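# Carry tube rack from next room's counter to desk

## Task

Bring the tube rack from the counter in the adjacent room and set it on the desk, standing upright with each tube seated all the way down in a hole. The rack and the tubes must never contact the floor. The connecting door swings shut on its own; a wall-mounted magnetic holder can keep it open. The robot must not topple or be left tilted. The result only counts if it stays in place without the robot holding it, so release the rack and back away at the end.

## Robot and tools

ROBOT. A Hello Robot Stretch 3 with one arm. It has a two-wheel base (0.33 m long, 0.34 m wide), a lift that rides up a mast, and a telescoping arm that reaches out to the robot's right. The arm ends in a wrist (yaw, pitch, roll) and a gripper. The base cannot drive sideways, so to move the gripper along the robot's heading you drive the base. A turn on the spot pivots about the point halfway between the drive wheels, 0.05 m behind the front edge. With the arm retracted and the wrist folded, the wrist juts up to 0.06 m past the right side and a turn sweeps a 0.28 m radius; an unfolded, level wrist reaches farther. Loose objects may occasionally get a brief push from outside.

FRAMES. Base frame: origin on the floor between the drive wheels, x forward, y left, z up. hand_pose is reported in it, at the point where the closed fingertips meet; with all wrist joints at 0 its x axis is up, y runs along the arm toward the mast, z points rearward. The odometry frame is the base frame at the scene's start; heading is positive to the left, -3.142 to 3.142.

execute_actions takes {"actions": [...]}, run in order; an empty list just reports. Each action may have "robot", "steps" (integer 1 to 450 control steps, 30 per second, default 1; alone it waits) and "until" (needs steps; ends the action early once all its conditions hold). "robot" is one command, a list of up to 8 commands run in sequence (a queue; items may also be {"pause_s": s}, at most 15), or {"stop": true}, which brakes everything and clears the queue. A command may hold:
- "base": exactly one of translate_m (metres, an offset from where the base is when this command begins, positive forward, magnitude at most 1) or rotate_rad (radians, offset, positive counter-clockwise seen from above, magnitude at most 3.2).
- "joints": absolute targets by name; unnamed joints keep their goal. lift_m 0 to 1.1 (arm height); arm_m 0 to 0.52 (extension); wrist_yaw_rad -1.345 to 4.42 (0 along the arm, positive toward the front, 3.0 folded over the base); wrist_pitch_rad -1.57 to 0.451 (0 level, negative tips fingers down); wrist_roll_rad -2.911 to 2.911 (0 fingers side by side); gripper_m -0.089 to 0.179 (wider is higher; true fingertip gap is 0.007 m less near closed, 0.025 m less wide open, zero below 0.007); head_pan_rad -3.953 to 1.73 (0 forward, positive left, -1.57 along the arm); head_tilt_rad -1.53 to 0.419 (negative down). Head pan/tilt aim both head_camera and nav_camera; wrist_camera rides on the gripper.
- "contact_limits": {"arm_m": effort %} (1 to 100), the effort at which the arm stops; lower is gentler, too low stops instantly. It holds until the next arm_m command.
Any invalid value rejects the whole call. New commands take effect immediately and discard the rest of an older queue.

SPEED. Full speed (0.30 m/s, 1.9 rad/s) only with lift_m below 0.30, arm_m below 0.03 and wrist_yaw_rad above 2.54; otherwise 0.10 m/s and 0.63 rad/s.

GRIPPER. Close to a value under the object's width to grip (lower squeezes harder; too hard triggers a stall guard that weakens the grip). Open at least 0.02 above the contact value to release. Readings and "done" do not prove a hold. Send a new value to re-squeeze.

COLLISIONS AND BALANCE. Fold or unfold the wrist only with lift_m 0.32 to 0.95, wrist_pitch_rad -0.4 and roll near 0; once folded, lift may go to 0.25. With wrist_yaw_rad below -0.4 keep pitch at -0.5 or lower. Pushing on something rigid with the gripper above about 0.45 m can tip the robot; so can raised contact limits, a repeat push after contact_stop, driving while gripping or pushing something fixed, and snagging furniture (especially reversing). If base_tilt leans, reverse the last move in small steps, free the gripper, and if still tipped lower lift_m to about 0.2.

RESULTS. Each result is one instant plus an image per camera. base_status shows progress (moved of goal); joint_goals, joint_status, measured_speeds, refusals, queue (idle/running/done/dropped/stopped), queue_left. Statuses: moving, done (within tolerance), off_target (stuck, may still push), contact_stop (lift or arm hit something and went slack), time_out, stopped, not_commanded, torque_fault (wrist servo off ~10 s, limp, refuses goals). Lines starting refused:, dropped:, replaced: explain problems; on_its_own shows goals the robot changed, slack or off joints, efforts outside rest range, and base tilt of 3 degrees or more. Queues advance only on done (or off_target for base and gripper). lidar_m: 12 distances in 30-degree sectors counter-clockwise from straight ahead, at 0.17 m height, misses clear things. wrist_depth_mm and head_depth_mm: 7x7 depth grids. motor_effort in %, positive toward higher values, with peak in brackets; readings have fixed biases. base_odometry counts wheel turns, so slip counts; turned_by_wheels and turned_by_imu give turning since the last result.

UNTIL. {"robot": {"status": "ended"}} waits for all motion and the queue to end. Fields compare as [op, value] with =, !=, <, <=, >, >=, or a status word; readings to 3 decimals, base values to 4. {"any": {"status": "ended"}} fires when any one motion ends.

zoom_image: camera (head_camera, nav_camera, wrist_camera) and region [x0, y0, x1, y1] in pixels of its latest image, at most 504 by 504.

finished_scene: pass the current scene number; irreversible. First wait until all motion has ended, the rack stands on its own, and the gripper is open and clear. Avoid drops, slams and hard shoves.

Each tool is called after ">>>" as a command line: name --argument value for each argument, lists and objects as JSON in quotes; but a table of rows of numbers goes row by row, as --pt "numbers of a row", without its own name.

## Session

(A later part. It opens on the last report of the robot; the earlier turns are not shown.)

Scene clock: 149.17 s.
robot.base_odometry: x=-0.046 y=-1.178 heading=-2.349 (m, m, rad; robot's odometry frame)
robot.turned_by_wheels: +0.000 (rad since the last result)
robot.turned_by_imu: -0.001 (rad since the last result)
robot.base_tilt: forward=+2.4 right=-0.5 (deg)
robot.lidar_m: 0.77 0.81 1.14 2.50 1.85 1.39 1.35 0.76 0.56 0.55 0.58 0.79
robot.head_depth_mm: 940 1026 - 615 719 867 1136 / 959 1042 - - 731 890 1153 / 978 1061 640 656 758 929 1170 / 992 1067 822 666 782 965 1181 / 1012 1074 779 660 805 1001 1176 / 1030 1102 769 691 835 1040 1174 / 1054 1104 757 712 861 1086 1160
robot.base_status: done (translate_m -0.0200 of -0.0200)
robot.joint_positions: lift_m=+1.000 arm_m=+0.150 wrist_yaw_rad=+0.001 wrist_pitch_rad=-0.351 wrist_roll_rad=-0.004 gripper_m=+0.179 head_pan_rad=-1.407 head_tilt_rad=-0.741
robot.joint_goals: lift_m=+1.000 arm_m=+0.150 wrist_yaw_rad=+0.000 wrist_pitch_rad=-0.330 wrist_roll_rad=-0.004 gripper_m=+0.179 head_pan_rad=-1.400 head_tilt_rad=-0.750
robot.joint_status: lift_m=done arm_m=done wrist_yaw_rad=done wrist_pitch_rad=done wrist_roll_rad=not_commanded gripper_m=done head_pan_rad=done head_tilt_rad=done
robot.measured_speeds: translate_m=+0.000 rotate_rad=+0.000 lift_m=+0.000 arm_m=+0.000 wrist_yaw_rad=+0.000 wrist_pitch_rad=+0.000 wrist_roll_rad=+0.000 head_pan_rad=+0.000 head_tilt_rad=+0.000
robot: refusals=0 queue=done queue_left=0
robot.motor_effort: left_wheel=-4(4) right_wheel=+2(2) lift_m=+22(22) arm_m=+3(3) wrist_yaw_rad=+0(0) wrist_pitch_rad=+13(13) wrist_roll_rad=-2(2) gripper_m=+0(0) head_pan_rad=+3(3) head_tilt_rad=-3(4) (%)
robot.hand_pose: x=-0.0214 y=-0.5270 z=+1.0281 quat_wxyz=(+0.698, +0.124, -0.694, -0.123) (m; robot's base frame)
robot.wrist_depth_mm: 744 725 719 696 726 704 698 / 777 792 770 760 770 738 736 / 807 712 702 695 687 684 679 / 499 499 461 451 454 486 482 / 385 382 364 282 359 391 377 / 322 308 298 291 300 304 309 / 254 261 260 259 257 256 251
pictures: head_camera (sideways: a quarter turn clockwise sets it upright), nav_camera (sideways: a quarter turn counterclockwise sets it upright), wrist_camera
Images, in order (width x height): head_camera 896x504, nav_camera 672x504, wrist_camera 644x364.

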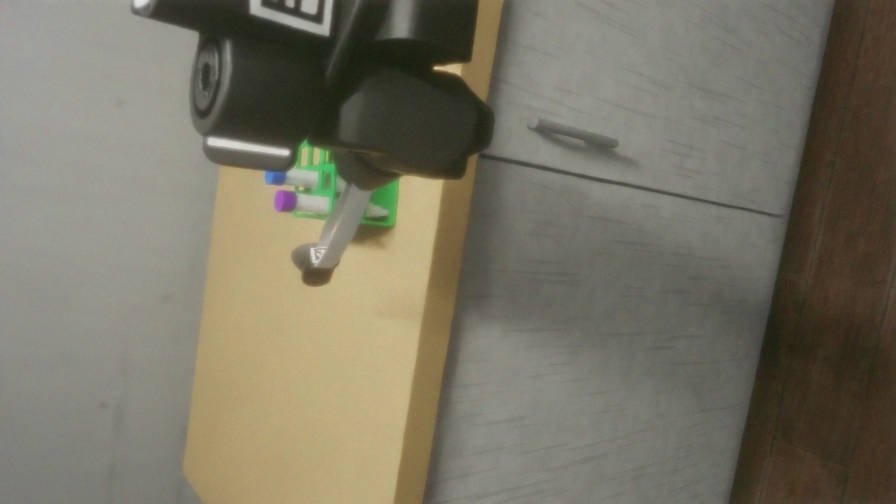

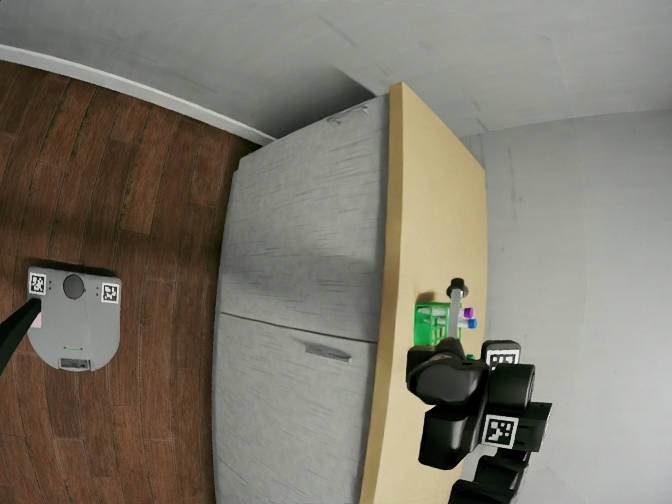

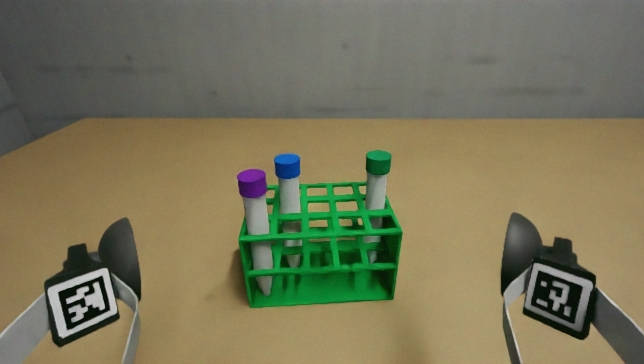

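>>> execute_actions --actions '[{"robot":[{"joints":{"lift_m":0.928}},{"joints":{"arm_m":0.29}}],"steps":200,"until":{"robot":{"status":"ended"}}}]'

Scene clock: 156.23 s.
robot.base_odometry: x=-0.046 y=-1.178 heading=-2.349 (m, m, rad; robot's odometry frame)
robot.turned_by_wheels: +0.000 (rad since the last result)
robot.turned_by_imu: -0.002 (rad since the last result)
robot.base_tilt: forward=+2.5 right=-0.5 (deg)
robot.lidar_m: 0.77 0.81 1.14 2.50 1.85 1.39 1.35 0.75 0.56 0.55 0.58 0.80
robot.head_depth_mm: 945 1026 - 616 719 867 1139 / 963 1051 - 624 727 895 1152 / 979 1061 643 647 759 929 1173 / 993 1072 786 665 781 966 1179 / 1017 1080 778 660 806 1002 1168 / 1034 1098 768 693 831 1045 1171 / 1045 1100 758 714 861 1093 1162
robot.base_status: done (translate_m -0.0200 of -0.0200)
robot.joint_positions: lift_m=+0.928 arm_m=+0.290 wrist_yaw_rad=+0.001 wrist_pitch_rad=-0.351 wrist_roll_rad=-0.004 gripper_m=+0.179 head_pan_rad=-1.407 head_tilt_rad=-0.741
robot.joint_goals: lift_m=+0.928 arm_m=+0.290 wrist_yaw_rad=+0.000 wrist_pitch_rad=-0.330 wrist_roll_rad=-0.004 gripper_m=+0.179 head_pan_rad=-1.400 head_tilt_rad=-0.750
robot.joint_status: lift_m=done arm_m=done wrist_yaw_rad=done wrist_pitch_rad=done wrist_roll_rad=not_commanded gripper_m=done head_pan_rad=done head_tilt_rad=done
robot.measured_speeds: translate_m=+0.000 rotate_rad=+0.000 lift_m=+0.000 arm_m=+0.000 wrist_yaw_rad=+0.000 wrist_pitch_rad=+0.000 wrist_roll_rad=+0.000 head_pan_rad=+0.000 head_tilt_rad=+0.000
robot: refusals=0 queue=done queue_left=0
robot.motor_effort: left_wheel=-4(4) right_wheel=+2(2) lift_m=+22(22) arm_m=+3(3) wrist_yaw_rad=+0(1) wrist_pitch_rad=+13(13) wrist_roll_rad=-2(2) gripper_m=+0(1) head_pan_rad=+3(3) head_tilt_rad=-4(3) (%)
robot.hand_pose: x=-0.0214 y=-0.6670 z=+0.9562 quat_wxyz=(+0.698, +0.124, -0.694, -0.123) (m; robot's base frame)
robot.wrist_depth_mm: 594 585 590 589 575 579 563 / 647 641 632 637 606 605 605 / 480 477 129 473 401 461 459 / 335 100 134 336 155 328 331 / 266 239 135 140 145 256 254 / - 116 120 145 147 117 210 / 173 168 137 165 164 166 171
pictures: head_camera (sideways: a quarter turn clockwise sets it upright), nav_camera (sideways: a quarter turn counterclockwise sets it upright), wrist_camera
Images, in order (width x height): head_camera 896x504, nav_camera 672x504, wrist_camera 644x364.

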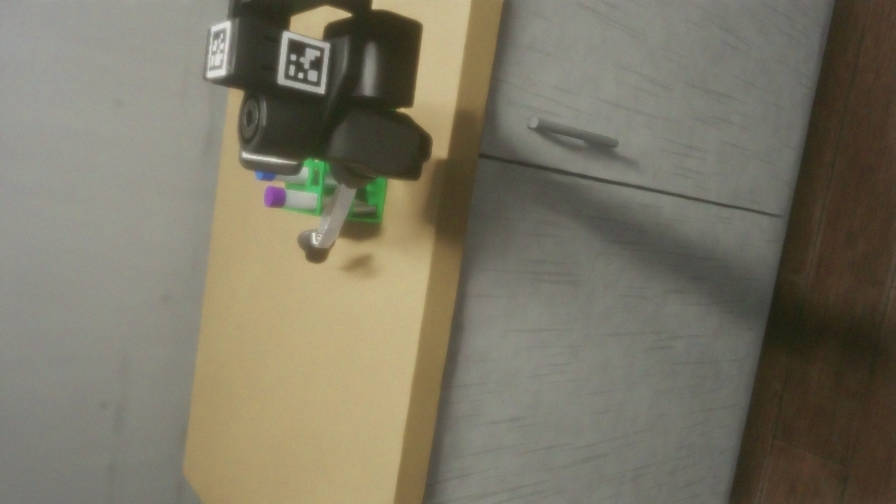

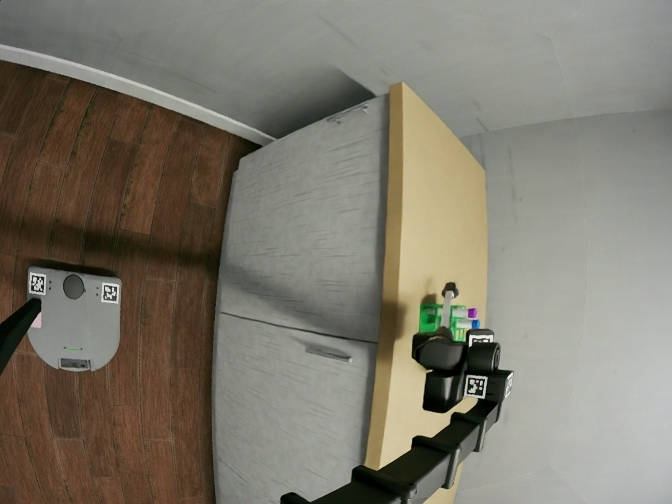

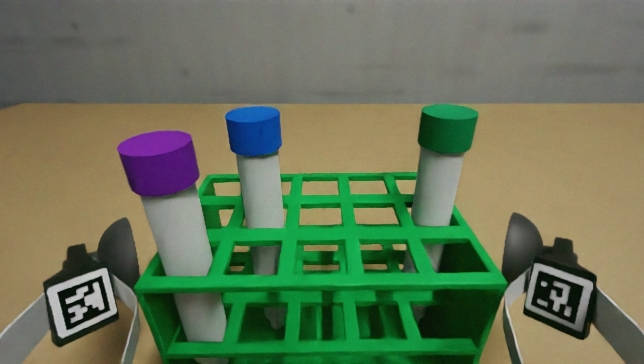

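>>> execute_actions --actions '[{"robot":[{"joints":{"lift_m":0.915}},{"joints":{"gripper_m":0.135}}],"steps":100,"until":{"robot":{"status":"ended"}}}]'

Scene clock: 161.30 s.
robot.base_odometry: x=-0.046 y=-1.178 heading=-2.349 (m, m, rad; robot's odometry frame)
robot.turned_by_wheels: +0.000 (rad since the last result)
robot.turned_by_imu: -0.001 (rad since the last result)
robot.base_tilt: forward=+2.5 right=-0.5 (deg)
robot.lidar_m: 0.77 0.81 1.14 2.51 1.86 1.39 1.35 0.75 0.56 0.55 0.58 0.80
robot.head_depth_mm: 947 1032 - 615 715 871 1135 / 955 1056 - 621 729 897 1155 / 976 1057 676 647 758 930 1162 / 994 1074 789 665 783 967 1180 / 1012 1079 781 661 807 999 1176 / 1030 1098 767 693 833 1046 1169 / 1050 1097 757 711 862 1095 1159
robot.base_status: done (translate_m -0.0200 of -0.0200)
robot.joint_positions: lift_m=+0.915 arm_m=+0.290 wrist_yaw_rad=+0.001 wrist_pitch_rad=-0.351 wrist_roll_rad=-0.004 gripper_m=+0.135 head_pan_rad=-1.407 head_tilt_rad=-0.741
robot.joint_goals: lift_m=+0.915 arm_m=+0.290 wrist_yaw_rad=+0.000 wrist_pitch_rad=-0.330 wrist_roll_rad=-0.004 gripper_m=+0.135 head_pan_rad=-1.400 head_tilt_rad=-0.750
robot.joint_status: lift_m=done arm_m=done wrist_yaw_rad=done wrist_pitch_rad=done wrist_roll_rad=not_commanded gripper_m=done head_pan_rad=done head_tilt_rad=done
robot.measured_speeds: translate_m=+0.000 rotate_rad=+0.000 lift_m=+0.000 arm_m=+0.000 wrist_yaw_rad=+0.000 wrist_pitch_rad=+0.000 wrist_roll_rad=+0.000 head_pan_rad=+0.000 head_tilt_rad=+0.000
robot: refusals=0 queue=done queue_left=0
robot.motor_effort: left_wheel=-4(4) right_wheel=+2(2) lift_m=+22(22) arm_m=+3(3) wrist_yaw_rad=-1(1) wrist_pitch_rad=+13(13) wrist_roll_rad=-2(2) gripper_m=-5(86) head_pan_rad=+3(3) head_tilt_rad=-3(4) (%)
robot.hand_pose: x=-0.0214 y=-0.6670 z=+0.9432 quat_wxyz=(+0.698, +0.124, -0.694, -0.123) (m; robot's base frame)
robot.wrist_depth_mm: 600 586 585 567 565 565 566 / 631 624 605 609 577 593 599 / 442 373 136 438 190 431 425 / 312 292 140 165 148 303 304 / 241 228 131 162 157 225 233 / 196 138 146 176 167 - 193 / - 164 155 160 158 162 161
pictures: head_camera (sideways: a quarter turn clockwise sets it upright), nav_camera (sideways: a quarter turn counterclockwise sets it upright), wrist_camera
Images, in order (width x height): head_camera 896x504, nav_camera 672x504, wrist_camera 644x364.

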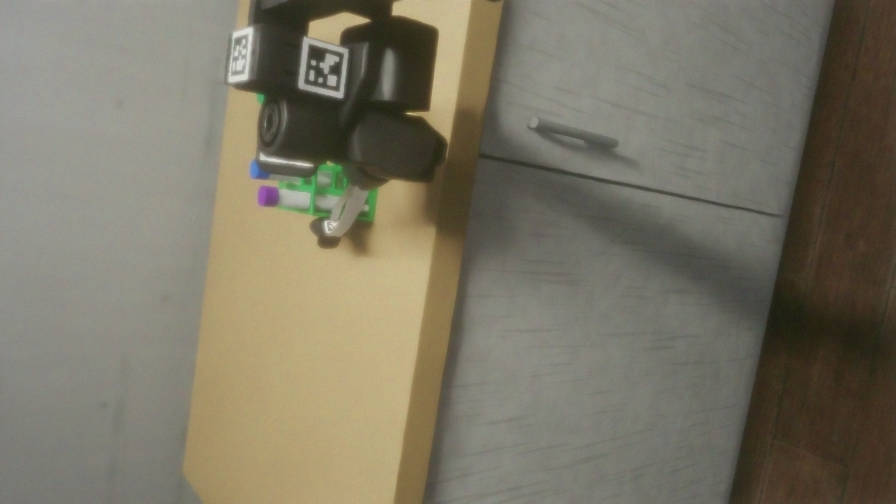

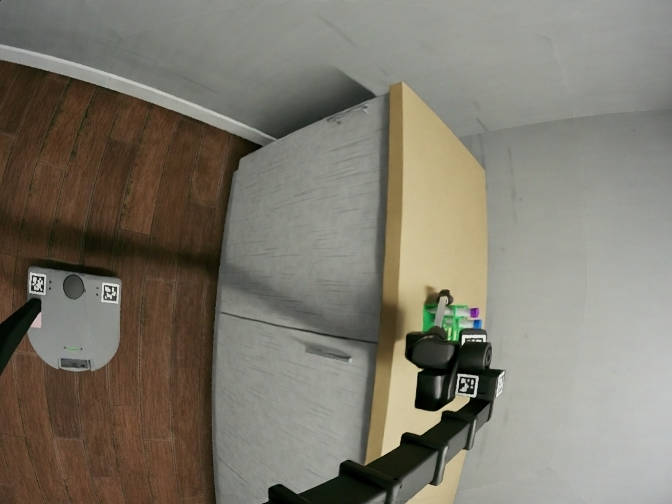

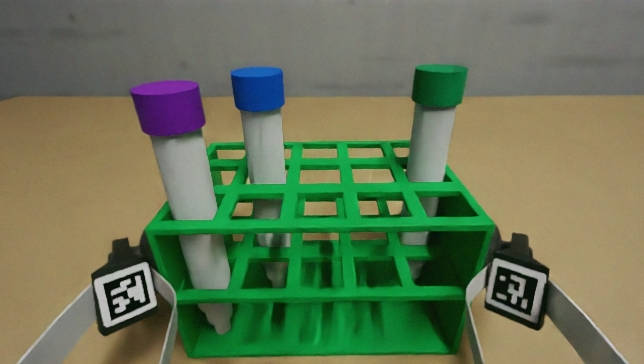

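>>> execute_actions --actions '[{"robot":[{"joints":{"gripper_m":0.15}},{"joints":{"lift_m":0.9}},{"joints":{"gripper_m":0.13}}],"steps":100,"until":{"robot":{"status":"ended"}}}]'

Scene clock: 166.13 s.
robot.base_odometry: x=-0.046 y=-1.178 heading=-2.349 (m, m, rad; robot's odometry frame)
robot.turned_by_wheels: +0.000 (rad since the last result)
robot.turned_by_imu: -0.001 (rad since the last result)
robot.base_tilt: forward=+2.5 right=-0.5 (deg)
robot.lidar_m: 0.77 0.81 1.13 2.51 1.85 1.39 1.35 0.75 0.56 0.55 0.58 0.79
robot.head_depth_mm: 947 1036 - 614 720 867 1135 / 961 1048 - 622 730 898 1149 / 974 1058 669 663 761 931 1167 / 988 1078 790 664 780 968 1186 / 1012 1076 778 659 807 1000 1169 / 1029 1099 765 695 832 1047 1174 / 1050 1103 757 712 861 1082 1166
robot.base_status: done (translate_m -0.0200 of -0.0200)
robot.joint_positions: lift_m=+0.900 arm_m=+0.290 wrist_yaw_rad=+0.001 wrist_pitch_rad=-0.351 wrist_roll_rad=-0.004 gripper_m=+0.130 head_pan_rad=-1.407 head_tilt_rad=-0.741
robot.joint_goals: lift_m=+0.900 arm_m=+0.290 wrist_yaw_rad=+0.000 wrist_pitch_rad=-0.330 wrist_roll_rad=-0.004 gripper_m=+0.130 head_pan_rad=-1.400 head_tilt_rad=-0.750
robot.joint_status: lift_m=done arm_m=done wrist_yaw_rad=done wrist_pitch_rad=done wrist_roll_rad=not_commanded gripper_m=done head_pan_rad=done head_tilt_rad=done
robot.measured_speeds: translate_m=+0.000 rotate_rad=+0.000 lift_m=+0.000 arm_m=+0.000 wrist_yaw_rad=+0.000 wrist_pitch_rad=+0.000 wrist_roll_rad=+0.000 head_pan_rad=+0.000 head_tilt_rad=+0.000
robot: refusals=0 queue=done queue_left=0
robot.motor_effort: left_wheel=-4(4) right_wheel=+2(2) lift_m=+22(23) arm_m=+3(3) wrist_yaw_rad=-1(0) wrist_pitch_rad=+13(13) wrist_roll_rad=-2(2) gripper_m=-9(76) head_pan_rad=+3(3) head_tilt_rad=-3(4) (%)
robot.hand_pose: x=-0.0214 y=-0.6670 z=+0.9282 quat_wxyz=(+0.698, +0.124, -0.694, -0.123) (m; robot's base frame)
robot.wrist_depth_mm: 598 575 584 584 560 569 562 / 620 101 127 601 513 593 585 / 398 339 138 179 145 382 377 / 279 249 125 131 132 257 270 / 214 200 145 154 154 197 210 / 175 137 147 163 163 - 172 / - 145 146 146 145 145 145
pictures: head_camera (sideways: a quarter turn clockwise sets it upright), nav_camera (sideways: a quarter turn counterclockwise sets it upright), wrist_camera
Images, in order (width x height): head_camera 896x504, nav_camera 672x504, wrist_camera 644x364.

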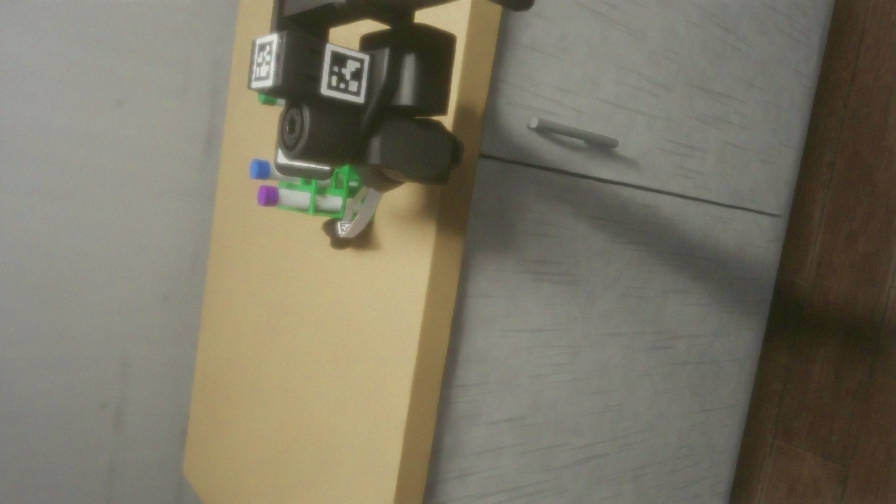

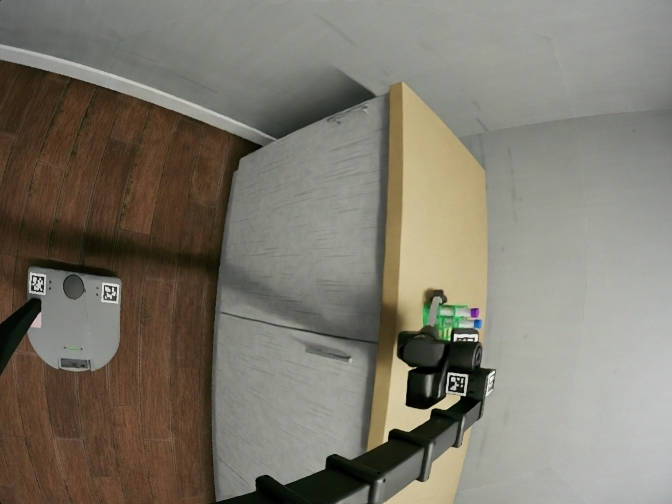

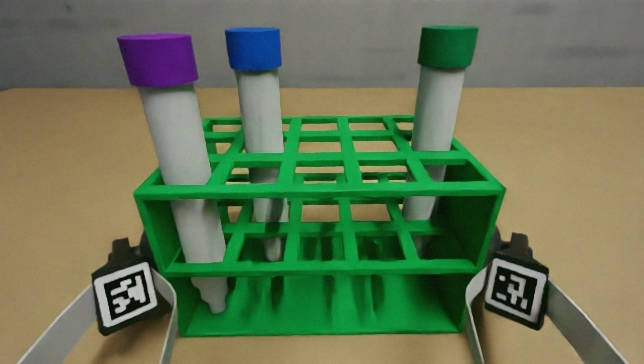

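>>> execute_actions --actions '[{"robot":[{"joints":{"gripper_m":0.098}},{"pause_s":0.7},{"joints":{"lift_m":0.95}}],"steps":150,"until":{"robot":{"status":"ended"}}}]'

Scene clock: 169.83 s.
robot.base_odometry: x=-0.046 y=-1.178 heading=-2.349 (m, m, rad; robot's odometry frame)
robot.turned_by_wheels: +0.000 (rad since the last result)
robot.turned_by_imu: -0.001 (rad since the last result)
robot.base_tilt: forward=+2.6 right=-0.6 (deg)
robot.lidar_m: 0.77 0.81 1.14 2.50 1.86 1.38 1.35 0.76 0.56 0.55 0.58 0.80
robot.head_depth_mm: 945 1010 - 640 714 866 1135 / 953 1051 - 636 728 892 1155 / 977 1052 670 645 759 928 1172 / 996 1074 781 665 785 964 1180 / 1010 1075 777 662 806 1000 1182 / 1031 1101 771 692 832 1050 1172 / 1046 1100 758 712 862 1088 1159
robot.base_status: done (translate_m -0.0200 of -0.0200)
robot.joint_positions: lift_m=+0.950 arm_m=+0.290 wrist_yaw_rad=+0.001 wrist_pitch_rad=-0.356 wrist_roll_rad=-0.004 gripper_m=+0.099 head_pan_rad=-1.407 head_tilt_rad=-0.741
robot.joint_goals: lift_m=+0.950 arm_m=+0.290 wrist_yaw_rad=+0.000 wrist_pitch_rad=-0.330 wrist_roll_rad=-0.004 gripper_m=+0.098 head_pan_rad=-1.400 head_tilt_rad=-0.750
robot.joint_status: lift_m=done arm_m=done wrist_yaw_rad=done wrist_pitch_rad=done wrist_roll_rad=not_commanded gripper_m=done head_pan_rad=done head_tilt_rad=done
robot.measured_speeds: translate_m=+0.000 rotate_rad=+0.000 lift_m=+0.000 arm_m=+0.000 wrist_yaw_rad=+0.000 wrist_pitch_rad=+0.000 wrist_roll_rad=+0.000 head_pan_rad=+0.000 head_tilt_rad=+0.000
robot: refusals=0 queue=done queue_left=0
robot.motor_effort: left_wheel=-4(4) right_wheel=+2(2) lift_m=+31(31) arm_m=+3(3) wrist_yaw_rad=-1(1) wrist_pitch_rad=+16(17) wrist_roll_rad=-2(2) gripper_m=-16(93) head_pan_rad=+3(2) head_tilt_rad=-4(4) (%)
robot.hand_pose: x=-0.0214 y=-0.6664 z=+0.9766 quat_wxyz=(+0.698, +0.126, -0.694, -0.125) (m; robot's base frame)
robot.wrist_depth_mm: 597 579 572 581 571 564 554 / 636 629 150 616 584 606 597 / 538 529 155 516 489 513 517 / 379 362 136 338 160 353 372 / 294 285 137 164 158 276 287 / 240 - 151 184 172 - 234 / 203 196 146 146 153 195 198
pictures: head_camera (sideways: a quarter turn clockwise sets it upright), nav_camera (sideways: a quarter turn counterclockwise sets it upright), wrist_camera
Images, in order (width x height): head_camera 896x504, nav_camera 672x504, wrist_camera 644x364.

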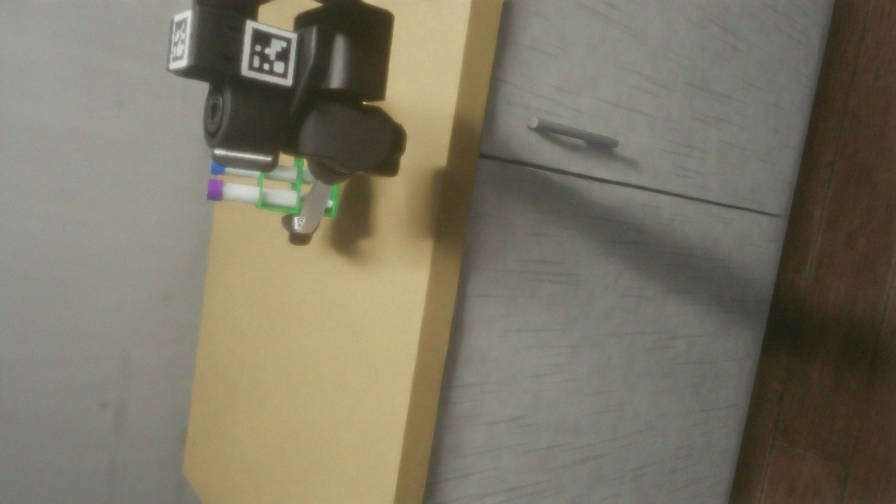

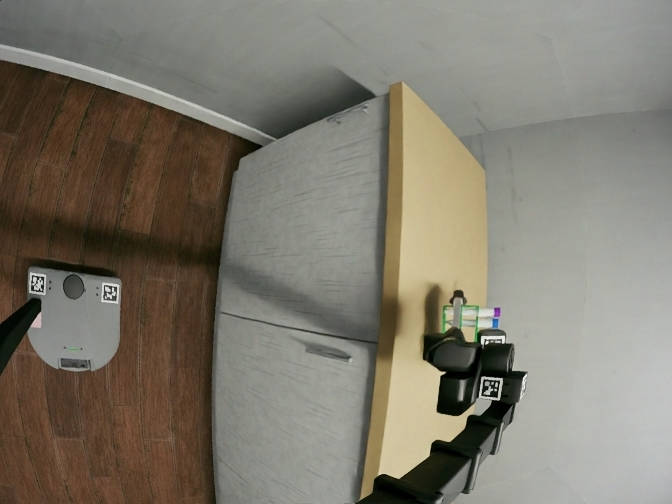

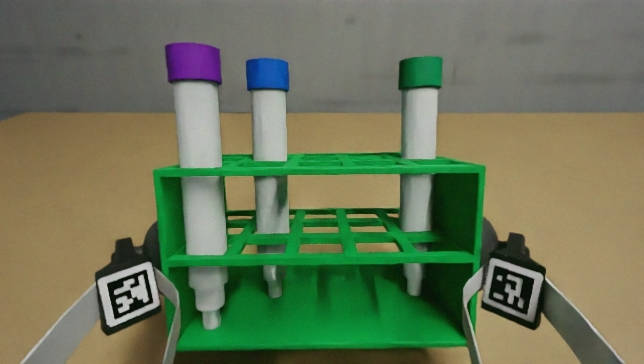

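>>> execute_actions --actions '[{"robot":[{"joints":{"lift_m":0.903}},{"joints":{"gripper_m":0.13}},{"pause_s":0.5},{"joints":{"gripper_m":0.165}},{"joints":{"arm_m":0.312}},{"joints":{"gripper_m":0.135}}],"steps":250,"until":{"robot":{"status":"ended"}}}]'

Scene clock: 179.40 s.
robot.base_odometry: x=-0.046 y=-1.178 heading=-2.349 (m, m, rad; robot's odometry frame)
robot.turned_by_wheels: +0.000 (rad since the last result)
robot.turned_by_imu: -0.002 (rad since the last result)
robot.base_tilt: forward=+2.5 right=-0.5 (deg)
robot.lidar_m: 0.77 0.81 1.14 2.49 1.85 1.39 1.35 0.75 0.56 0.55 0.57 0.80
robot.head_depth_mm: 943 1040 - 617 714 865 1144 / 959 1047 - 624 729 899 1153 / 973 1054 691 645 760 935 1169 / 991 1081 788 666 784 959 1174 / 1011 1078 780 662 805 1000 1174 / 1028 1105 770 692 831 1046 1172 / 1055 1101 757 713 860 1081 1155
robot.base_status: done (translate_m -0.0200 of -0.0200)
robot.joint_positions: lift_m=+0.903 arm_m=+0.312 wrist_yaw_rad=+0.001 wrist_pitch_rad=-0.350 wrist_roll_rad=-0.004 gripper_m=+0.135 head_pan_rad=-1.407 head_tilt_rad=-0.741
robot.joint_goals: lift_m=+0.903 arm_m=+0.312 wrist_yaw_rad=+0.000 wrist_pitch_rad=-0.330 wrist_roll_rad=-0.004 gripper_m=+0.135 head_pan_rad=-1.400 head_tilt_rad=-0.750
robot.joint_status: lift_m=done arm_m=done wrist_yaw_rad=done wrist_pitch_rad=done wrist_roll_rad=not_commanded gripper_m=done head_pan_rad=done head_tilt_rad=done
robot.measured_speeds: translate_m=+0.000 rotate_rad=+0.000 lift_m=+0.000 arm_m=+0.000 wrist_yaw_rad=+0.000 wrist_pitch_rad=+0.000 wrist_roll_rad=+0.000 head_pan_rad=+0.000 head_tilt_rad=+0.000
robot: refusals=0 queue=done queue_left=0
robot.motor_effort: left_wheel=-4(4) right_wheel=+2(3) lift_m=+22(30) arm_m=+3(2) wrist_yaw_rad=-1(1) wrist_pitch_rad=+13(16) wrist_roll_rad=-2(2) gripper_m=-4(83) head_pan_rad=+3(3) head_tilt_rad=-3(3) (%)
robot.hand_pose: x=-0.0214 y=-0.6891 z=+0.9313 quat_wxyz=(+0.698, +0.124, -0.694, -0.123) (m; robot's base frame)
robot.wrist_depth_mm: 576 559 563 557 544 533 547 / 612 97 128 589 521 578 576 / 411 349 137 395 146 392 387 / 284 268 117 129 133 263 276 / 220 200 153 168 159 197 214 / 179 137 151 167 160 - 176 / - 151 146 147 148 149 149
pictures: head_camera (sideways: a quarter turn clockwise sets it upright), nav_camera (sideways: a quarter turn counterclockwise sets it upright), wrist_camera
Images, in order (width x height): head_camera 896x504, nav_camera 672x504, wrist_camera 644x364.

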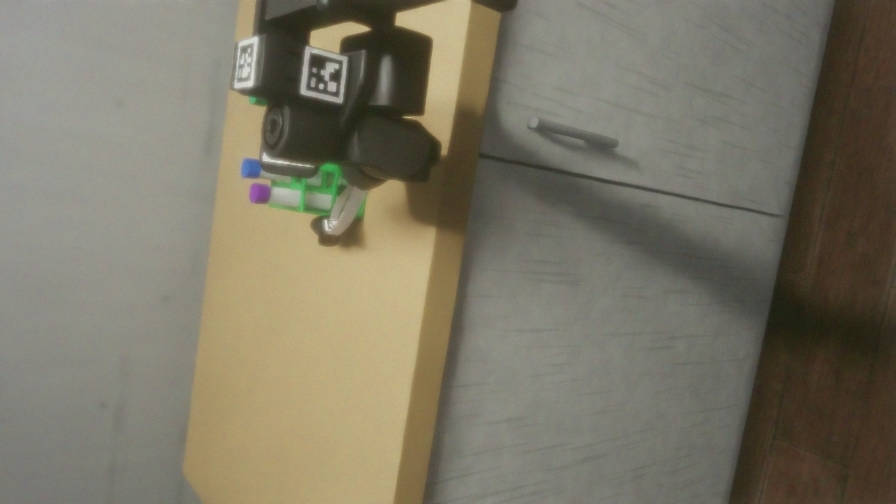

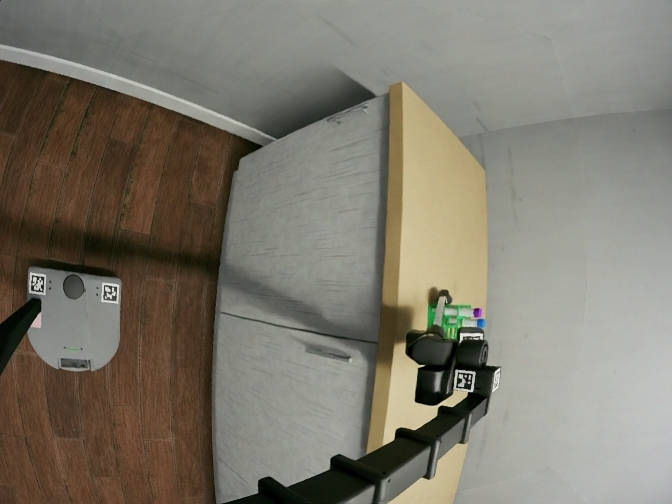

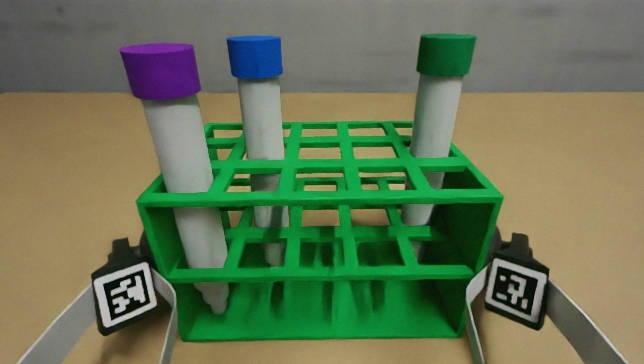

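>>> execute_actions --actions '[{"robot":[{"joints":{"gripper_m":0.098}},{"pause_s":0.7},{"joints":{"lift_m":0.97}},{"joints":{"arm_m":0.0},"base":{"translate_m":-0.3}},{"joints":{"wrist_yaw_rad":1.57,"head_pan_rad":-0.3,"head_tilt_rad":-0.6},"base":{"rotate_rad":1.57}}],"steps":450,"until":{"robot":{"status":"ended"}}}]'

Scene clock: 195.80 s.
robot.base_odometry: x=+0.164 y=-0.964 heading=-0.779 (m, m, rad; robot's odometry frame)
robot.turned_by_wheels: +1.570 (rad since the last result)
robot.turned_by_imu: +1.570 (rad since the last result)
robot.base_tilt: forward=+2.3 right=-0.7 (deg)
robot.lidar_m: 2.48 1.46 1.09 1.05 0.75 0.56 0.54 0.56 0.79 1.07 1.12 1.56
robot.head_depth_mm: 1577 1628 1708 1764 1735 319 331 / 1902 1978 2056 2162 1888 331 320 / 2291 2436 2569 2443 1911 307 302 / 2354 2555 2864 2517 1900 313 - / 2265 2495 2729 2493 1852 1491 1228 / 2190 2425 2664 2440 1856 1495 1248 / 2165 2323 2585 2409 1835 1483 1237
robot.base_status: done (rotate_rad +1.5698 of +1.5700)
robot.joint_positions: lift_m=+0.970 arm_m=+0.000 wrist_yaw_rad=+1.569 wrist_pitch_rad=-0.357 wrist_roll_rad=-0.004 gripper_m=+0.099 head_pan_rad=-0.307 head_tilt_rad=-0.606
robot.joint_goals: lift_m=+0.970 arm_m=+0.000 wrist_yaw_rad=+1.570 wrist_pitch_rad=-0.330 wrist_roll_rad=-0.004 gripper_m=+0.098 head_pan_rad=-0.300 head_tilt_rad=-0.600
robot.joint_status: lift_m=done arm_m=done wrist_yaw_rad=done wrist_pitch_rad=done wrist_roll_rad=not_commanded gripper_m=done head_pan_rad=done head_tilt_rad=done
robot.measured_speeds: translate_m=+0.000 rotate_rad=+0.000 lift_m=+0.000 arm_m=+0.000 wrist_yaw_rad=+0.000 wrist_pitch_rad=+0.000 wrist_roll_rad=+0.000 head_pan_rad=+0.000 head_tilt_rad=+0.000
robot: refusals=0 queue=done queue_left=0
robot.motor_effort: left_wheel=-4(11) right_wheel=+2(5) lift_m=+31(32) arm_m=-2(0) wrist_yaw_rad=+1(2) wrist_pitch_rad=+17(17) wrist_roll_rad=-2(2) gripper_m=-16(93) head_pan_rad=+2(38) head_tilt_rad=+2(12) (%)
robot.hand_pose: x=+0.2103 y=-0.1458 z=+0.9964 quat_wxyz=(+0.582, +0.580, -0.402, +0.404) (m; robot's base frame)
robot.wrist_depth_mm: - - - - - - - / - - 148 - - - - / - - 153 - - - - / - - 135 169 159 - - / - - 154 183 163 - - / - - 151 177 167 - - / - - 151 150 150 - -
pictures: head_camera (sideways: a quarter turn clockwise sets it upright), nav_camera (sideways: a quarter turn counterclockwise sets it upright), wrist_camera
Images, in order (width x height): head_camera 896x504, nav_camera 672x504, wrist_camera 644x364.

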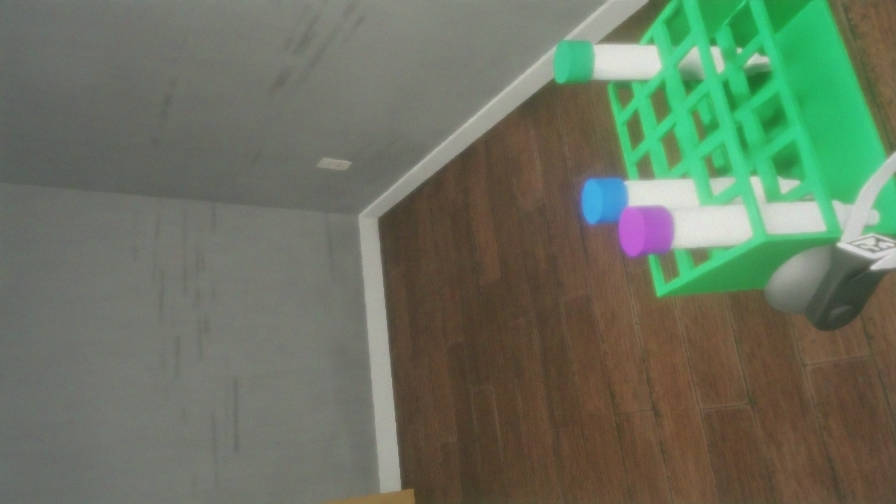

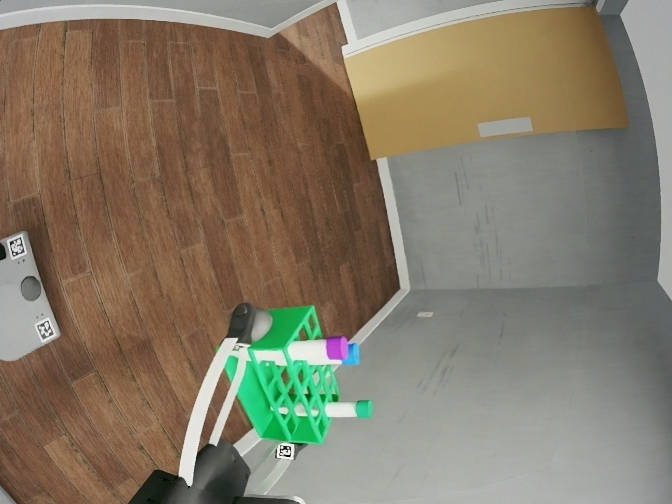

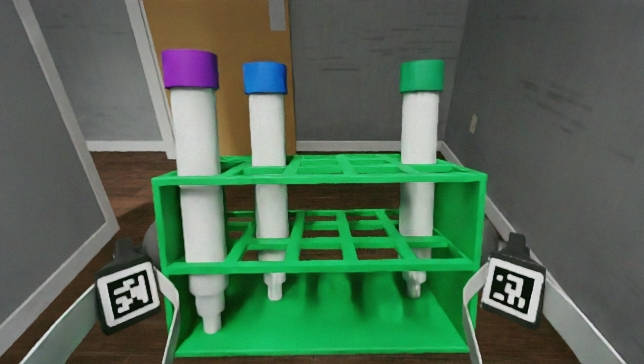

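>>> execute_actions --actions '[{"robot":[{"base":{"translate_m":1.0},"joints":{"head_pan_rad":0.5,"head_tilt_rad":-0.7}},{"base":{"translate_m":0.85}}],"steps":450,"until":{"robot":{"status":"ended"}}},{"steps":250,"until":{"robot":{"status":"ended"}}}]'

Scene clock: 219.13 s.
robot.base_odometry: x=+1.481 y=-2.264 heading=-0.779 (m, m, rad; robot's odometry frame)
robot.turned_by_wheels: +0.000 (rad since the last result)
robot.turned_by_imu: +0.001 (rad since the last result)
robot.base_tilt: forward=+2.5 right=-0.5 (deg)
robot.lidar_m: 0.64 0.66 0.87 1.07 1.04 1.47 2.37 1.55 1.16 1.12 1.06 0.80
robot.head_depth_mm: 493 540 602 791 931 1073 1186 / 514 564 625 707 815 1118 1221 / 536 592 660 747 862 1019 1178 / 560 621 697 792 922 1103 1205 / 586 654 735 851 999 1211 1206 / 614 689 784 912 1075 1306 1200 / 646 728 838 980 1188 1370 1191
robot.base_status: done (translate_m +0.8500 of +0.8500)
robot.joint_positions: lift_m=+0.970 arm_m=+0.000 wrist_yaw_rad=+1.569 wrist_pitch_rad=-0.357 wrist_roll_rad=-0.004 gripper_m=+0.099 head_pan_rad=+0.493 head_tilt_rad=-0.692
robot.joint_goals: lift_m=+0.970 arm_m=+0.000 wrist_yaw_rad=+1.570 wrist_pitch_rad=-0.330 wrist_roll_rad=-0.004 gripper_m=+0.098 head_pan_rad=+0.500 head_tilt_rad=-0.700
robot.joint_status: lift_m=done arm_m=done wrist_yaw_rad=done wrist_pitch_rad=done wrist_roll_rad=not_commanded gripper_m=done head_pan_rad=done head_tilt_rad=done
robot.measured_speeds: translate_m=+0.000 rotate_rad=+0.000 lift_m=+0.000 arm_m=+0.000 wrist_yaw_rad=+0.000 wrist_pitch_rad=+0.000 wrist_roll_rad=+0.000 head_pan_rad=+0.000 head_tilt_rad=+0.000
robot: refusals=0 queue=done queue_left=0
robot.motor_effort: left_wheel=-5(7) right_wheel=+2(6) lift_m=+31(31) arm_m=-2(2) wrist_yaw_rad=+1(1) wrist_pitch_rad=+17(17) wrist_roll_rad=-2(2) gripper_m=-16(16) head_pan_rad=+3(34) head_tilt_rad=-4(12) (%)
robot.hand_pose: x=+0.2103 y=-0.1458 z=+0.9964 quat_wxyz=(+0.582, +0.580, -0.402, +0.404) (m; robot's base frame)
robot.wrist_depth_mm: 498 503 640 634 622 620 616 / 535 522 147 675 655 661 650 / 586 584 153 741 716 740 710 / 627 623 135 169 160 785 792 / 710 684 153 183 163 837 848 / 762 - 151 178 166 - 970 / 853 862 151 151 149 - -
pictures: head_camera (sideways: a quarter turn clockwise sets it upright), nav_camera (sideways: a quarter turn counterclockwise sets it upright), wrist_camera
Images, in order (width x height): head_camera 896x504, nav_camera 672x504, wrist_camera 644x364.

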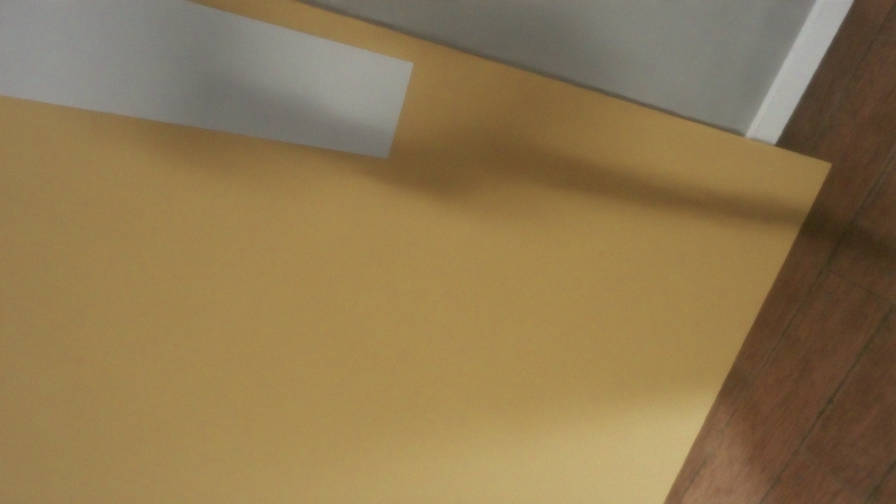

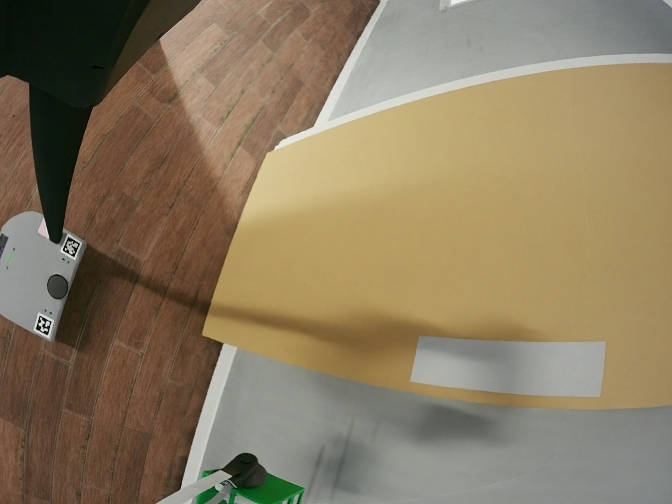

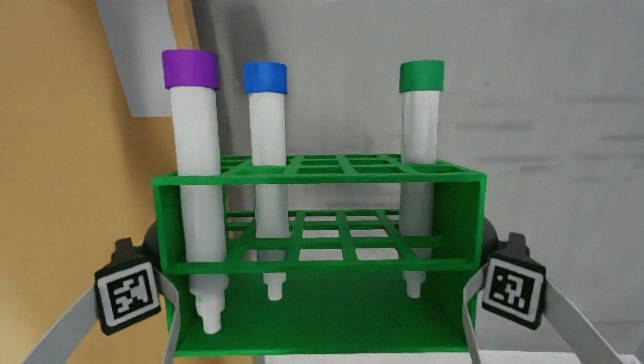

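>>> execute_actions --actions '[{"robot":[{"base":{"translate_m":0.08}},{"base":{"rotate_rad":1.572},"joints":{"head_pan_rad":0,"head_tilt_rad":-0.6}}],"steps":300,"until":{"robot":{"status":"ended"}}}]'

Scene clock: 227.33 s.
robot.base_odometry: x=+1.537 y=-2.320 heading=+0.793 (m, m, rad; robot's odometry frame)
robot.turned_by_wheels: +1.572 (rad since the last result)
robot.turned_by_imu: +1.575 (rad since the last result)
robot.base_tilt: forward=+2.3 right=-0.5 (deg)
robot.lidar_m: 2.99 1.06 1.45 2.46 1.56 1.16 1.13 0.96 0.72 0.56 0.57 0.76
robot.head_depth_mm: 2147 2092 2016 1994 1801 - 303 / 2999 3169 3032 2446 1905 1441 - / 3101 3441 3608 2521 1906 1526 1296 / 3143 3382 3660 2485 1875 1511 1263 / 3099 3465 3628 2445 1872 1494 1250 / 3109 3428 3586 2423 1855 1485 1248 / 3149 3440 3311 1244 1314 1427 1237
robot.base_status: done (rotate_rad +1.5718 of +1.5720)
robot.joint_positions: lift_m=+0.970 arm_m=+0.000 wrist_yaw_rad=+1.569 wrist_pitch_rad=-0.357 wrist_roll_rad=-0.004 gripper_m=+0.099 head_pan_rad=+0.007 head_tilt_rad=-0.606
robot.joint_goals: lift_m=+0.970 arm_m=+0.000 wrist_yaw_rad=+1.570 wrist_pitch_rad=-0.330 wrist_roll_rad=-0.004 gripper_m=+0.098 head_pan_rad=+0.000 head_tilt_rad=-0.600
robot.joint_status: lift_m=done arm_m=done wrist_yaw_rad=done wrist_pitch_rad=done wrist_roll_rad=not_commanded gripper_m=done head_pan_rad=done head_tilt_rad=done
robot.measured_speeds: translate_m=+0.000 rotate_rad=+0.000 lift_m=+0.000 arm_m=+0.000 wrist_yaw_rad=+0.000 wrist_pitch_rad=+0.000 wrist_roll_rad=+0.000 head_pan_rad=+0.000 head_tilt_rad=+0.000
robot: refusals=0 queue=done queue_left=0
robot.motor_effort: left_wheel=-4(10) right_wheel=+2(5) lift_m=+31(31) arm_m=-2(2) wrist_yaw_rad=+1(1) wrist_pitch_rad=+16(16) wrist_roll_rad=-2(2) gripper_m=-16(16) head_pan_rad=-3(28) head_tilt_rad=+3(9) (%)
robot.hand_pose: x=+0.2103 y=-0.1458 z=+0.9964 quat_wxyz=(+0.582, +0.580, -0.402, +0.404) (m; robot's base frame)
robot.wrist_depth_mm: 861 905 - - - 681 467 / 936 932 148 - - 685 471 / - - 152 - - 693 472 / - - 135 168 159 659 471 / - - 153 182 163 571 473 / - - 151 177 168 - 476 / - - 151 149 150 724 442
pictures: head_camera (sideways: a quarter turn clockwise sets it upright), nav_camera (sideways: a quarter turn counterclockwise sets it upright), wrist_camera
Images, in order (width x height): head_camera 896x504, nav_camera 672x504, wrist_camera 644x364.

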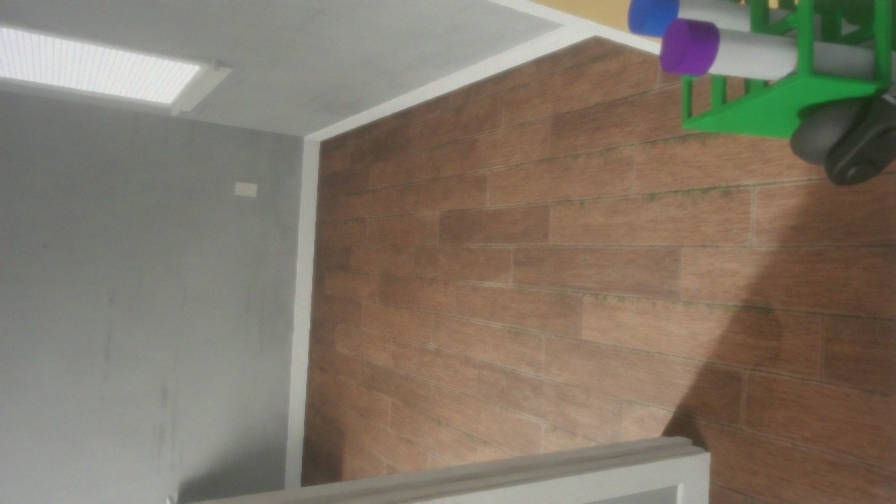

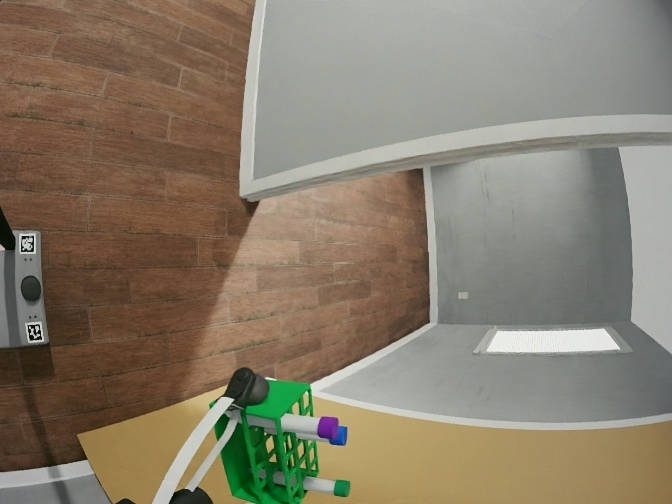

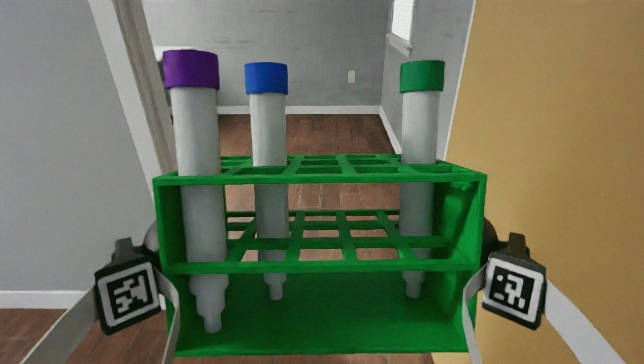

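>>> execute_actions --actions '[{"robot":{"base":{"translate_m":0.7}},"steps":300,"until":{"robot":{"status":"ended"}}}]'

Scene clock: 238.87 s.
robot.base_odometry: x=+2.029 y=-1.822 heading=+0.793 (m, m, rad; robot's odometry frame)
robot.turned_by_wheels: +0.000 (rad since the last result)
robot.turned_by_imu: +0.000 (rad since the last result)
robot.base_tilt: forward=+2.6 right=-0.4 (deg)
robot.lidar_m: 2.94 0.49 0.47 1.32 2.52 1.87 1.82 0.79 0.56 0.53 0.54 1.05
robot.head_depth_mm: 2210 2158 2096 2040 1857 - 305 / 2513 2712 2957 2526 1900 1447 - / 2495 2782 3036 2589 1900 1529 1302 / 2464 2768 3089 2512 1888 1503 1268 / 2530 2770 3039 2439 1862 1498 1258 / 2507 2788 3018 2423 1866 1495 1248 / 2511 2746 3034 2415 1843 1485 1240
robot.base_status: done (translate_m +0.7000 of +0.7000)
robot.joint_positions: lift_m=+0.970 arm_m=+0.000 wrist_yaw_rad=+1.569 wrist_pitch_rad=-0.357 wrist_roll_rad=-0.004 gripper_m=+0.099 head_pan_rad=+0.007 head_tilt_rad=-0.606
robot.joint_goals: lift_m=+0.970 arm_m=+0.000 wrist_yaw_rad=+1.570 wrist_pitch_rad=-0.330 wrist_roll_rad=-0.004 gripper_m=+0.098 head_pan_rad=+0.000 head_tilt_rad=-0.600
robot.joint_status: lift_m=done arm_m=done wrist_yaw_rad=done wrist_pitch_rad=done wrist_roll_rad=not_commanded gripper_m=done head_pan_rad=done head_tilt_rad=done
robot.measured_speeds: translate_m=+0.000 rotate_rad=+0.000 lift_m=+0.000 arm_m=+0.000 wrist_yaw_rad=+0.000 wrist_pitch_rad=+0.000 wrist_roll_rad=+0.000 head_pan_rad=+0.000 head_tilt_rad=+0.000
robot: refusals=0 queue=done queue_left=0
robot.motor_effort: left_wheel=-5(7) right_wheel=+2(5) lift_m=+31(31) arm_m=-2(2) wrist_yaw_rad=+1(1) wrist_pitch_rad=+17(16) wrist_roll_rad=-2(2) gripper_m=-16(16) head_pan_rad=-3(3) head_tilt_rad=+2(2) (%)
robot.hand_pose: x=+0.2103 y=-0.1458 z=+0.9964 quat_wxyz=(+0.582, +0.580, -0.402, +0.404) (m; robot's base frame)
robot.wrist_depth_mm: - - - - - - 710 / - - 148 - - - 711 / - - 152 - - - 711 / - - 135 168 160 - 709 / - - 152 182 163 891 721 / - - 151 178 167 - 724 / - - 150 150 149 - 460
pictures: head_camera (sideways: a quarter turn clockwise sets it upright), nav_camera (sideways: a quarter turn counterclockwise sets it upright), wrist_camera
Images, in order (width x height): head_camera 896x504, nav_camera 672x504, wrist_camera 644x364.

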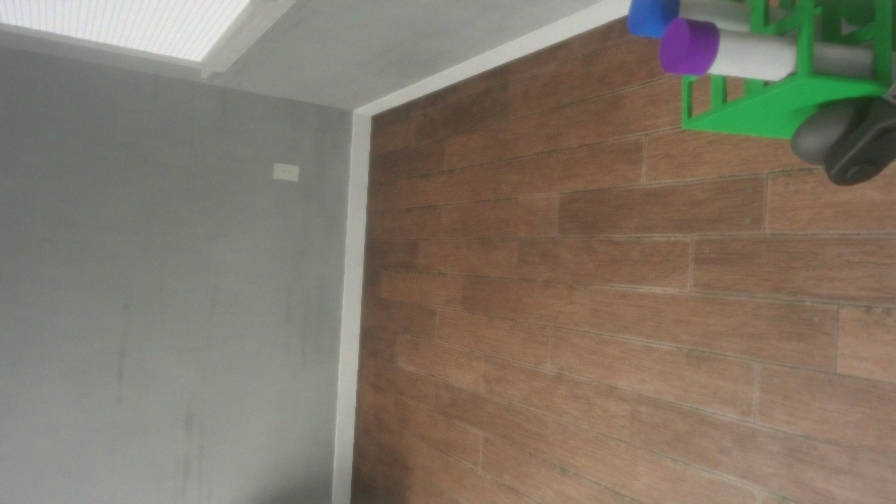

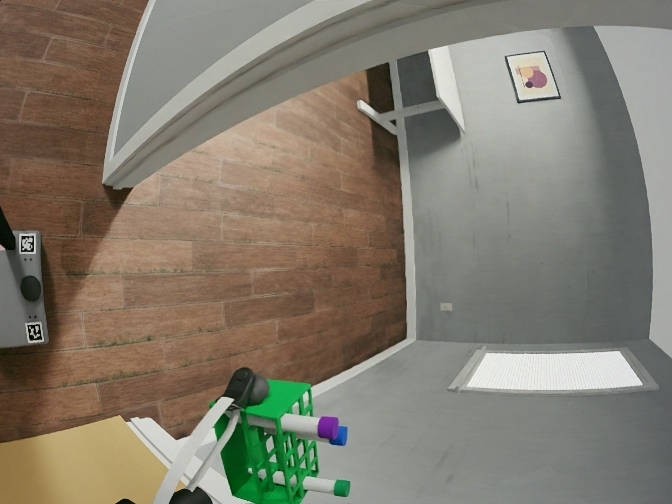

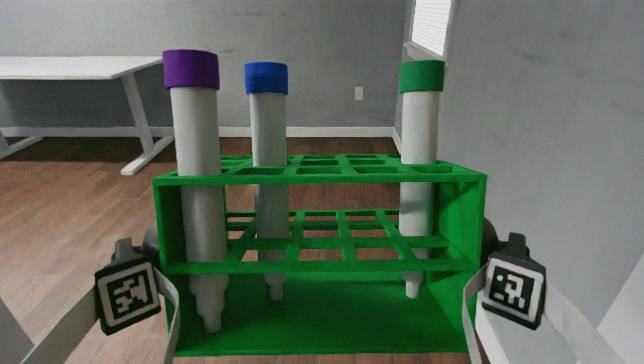

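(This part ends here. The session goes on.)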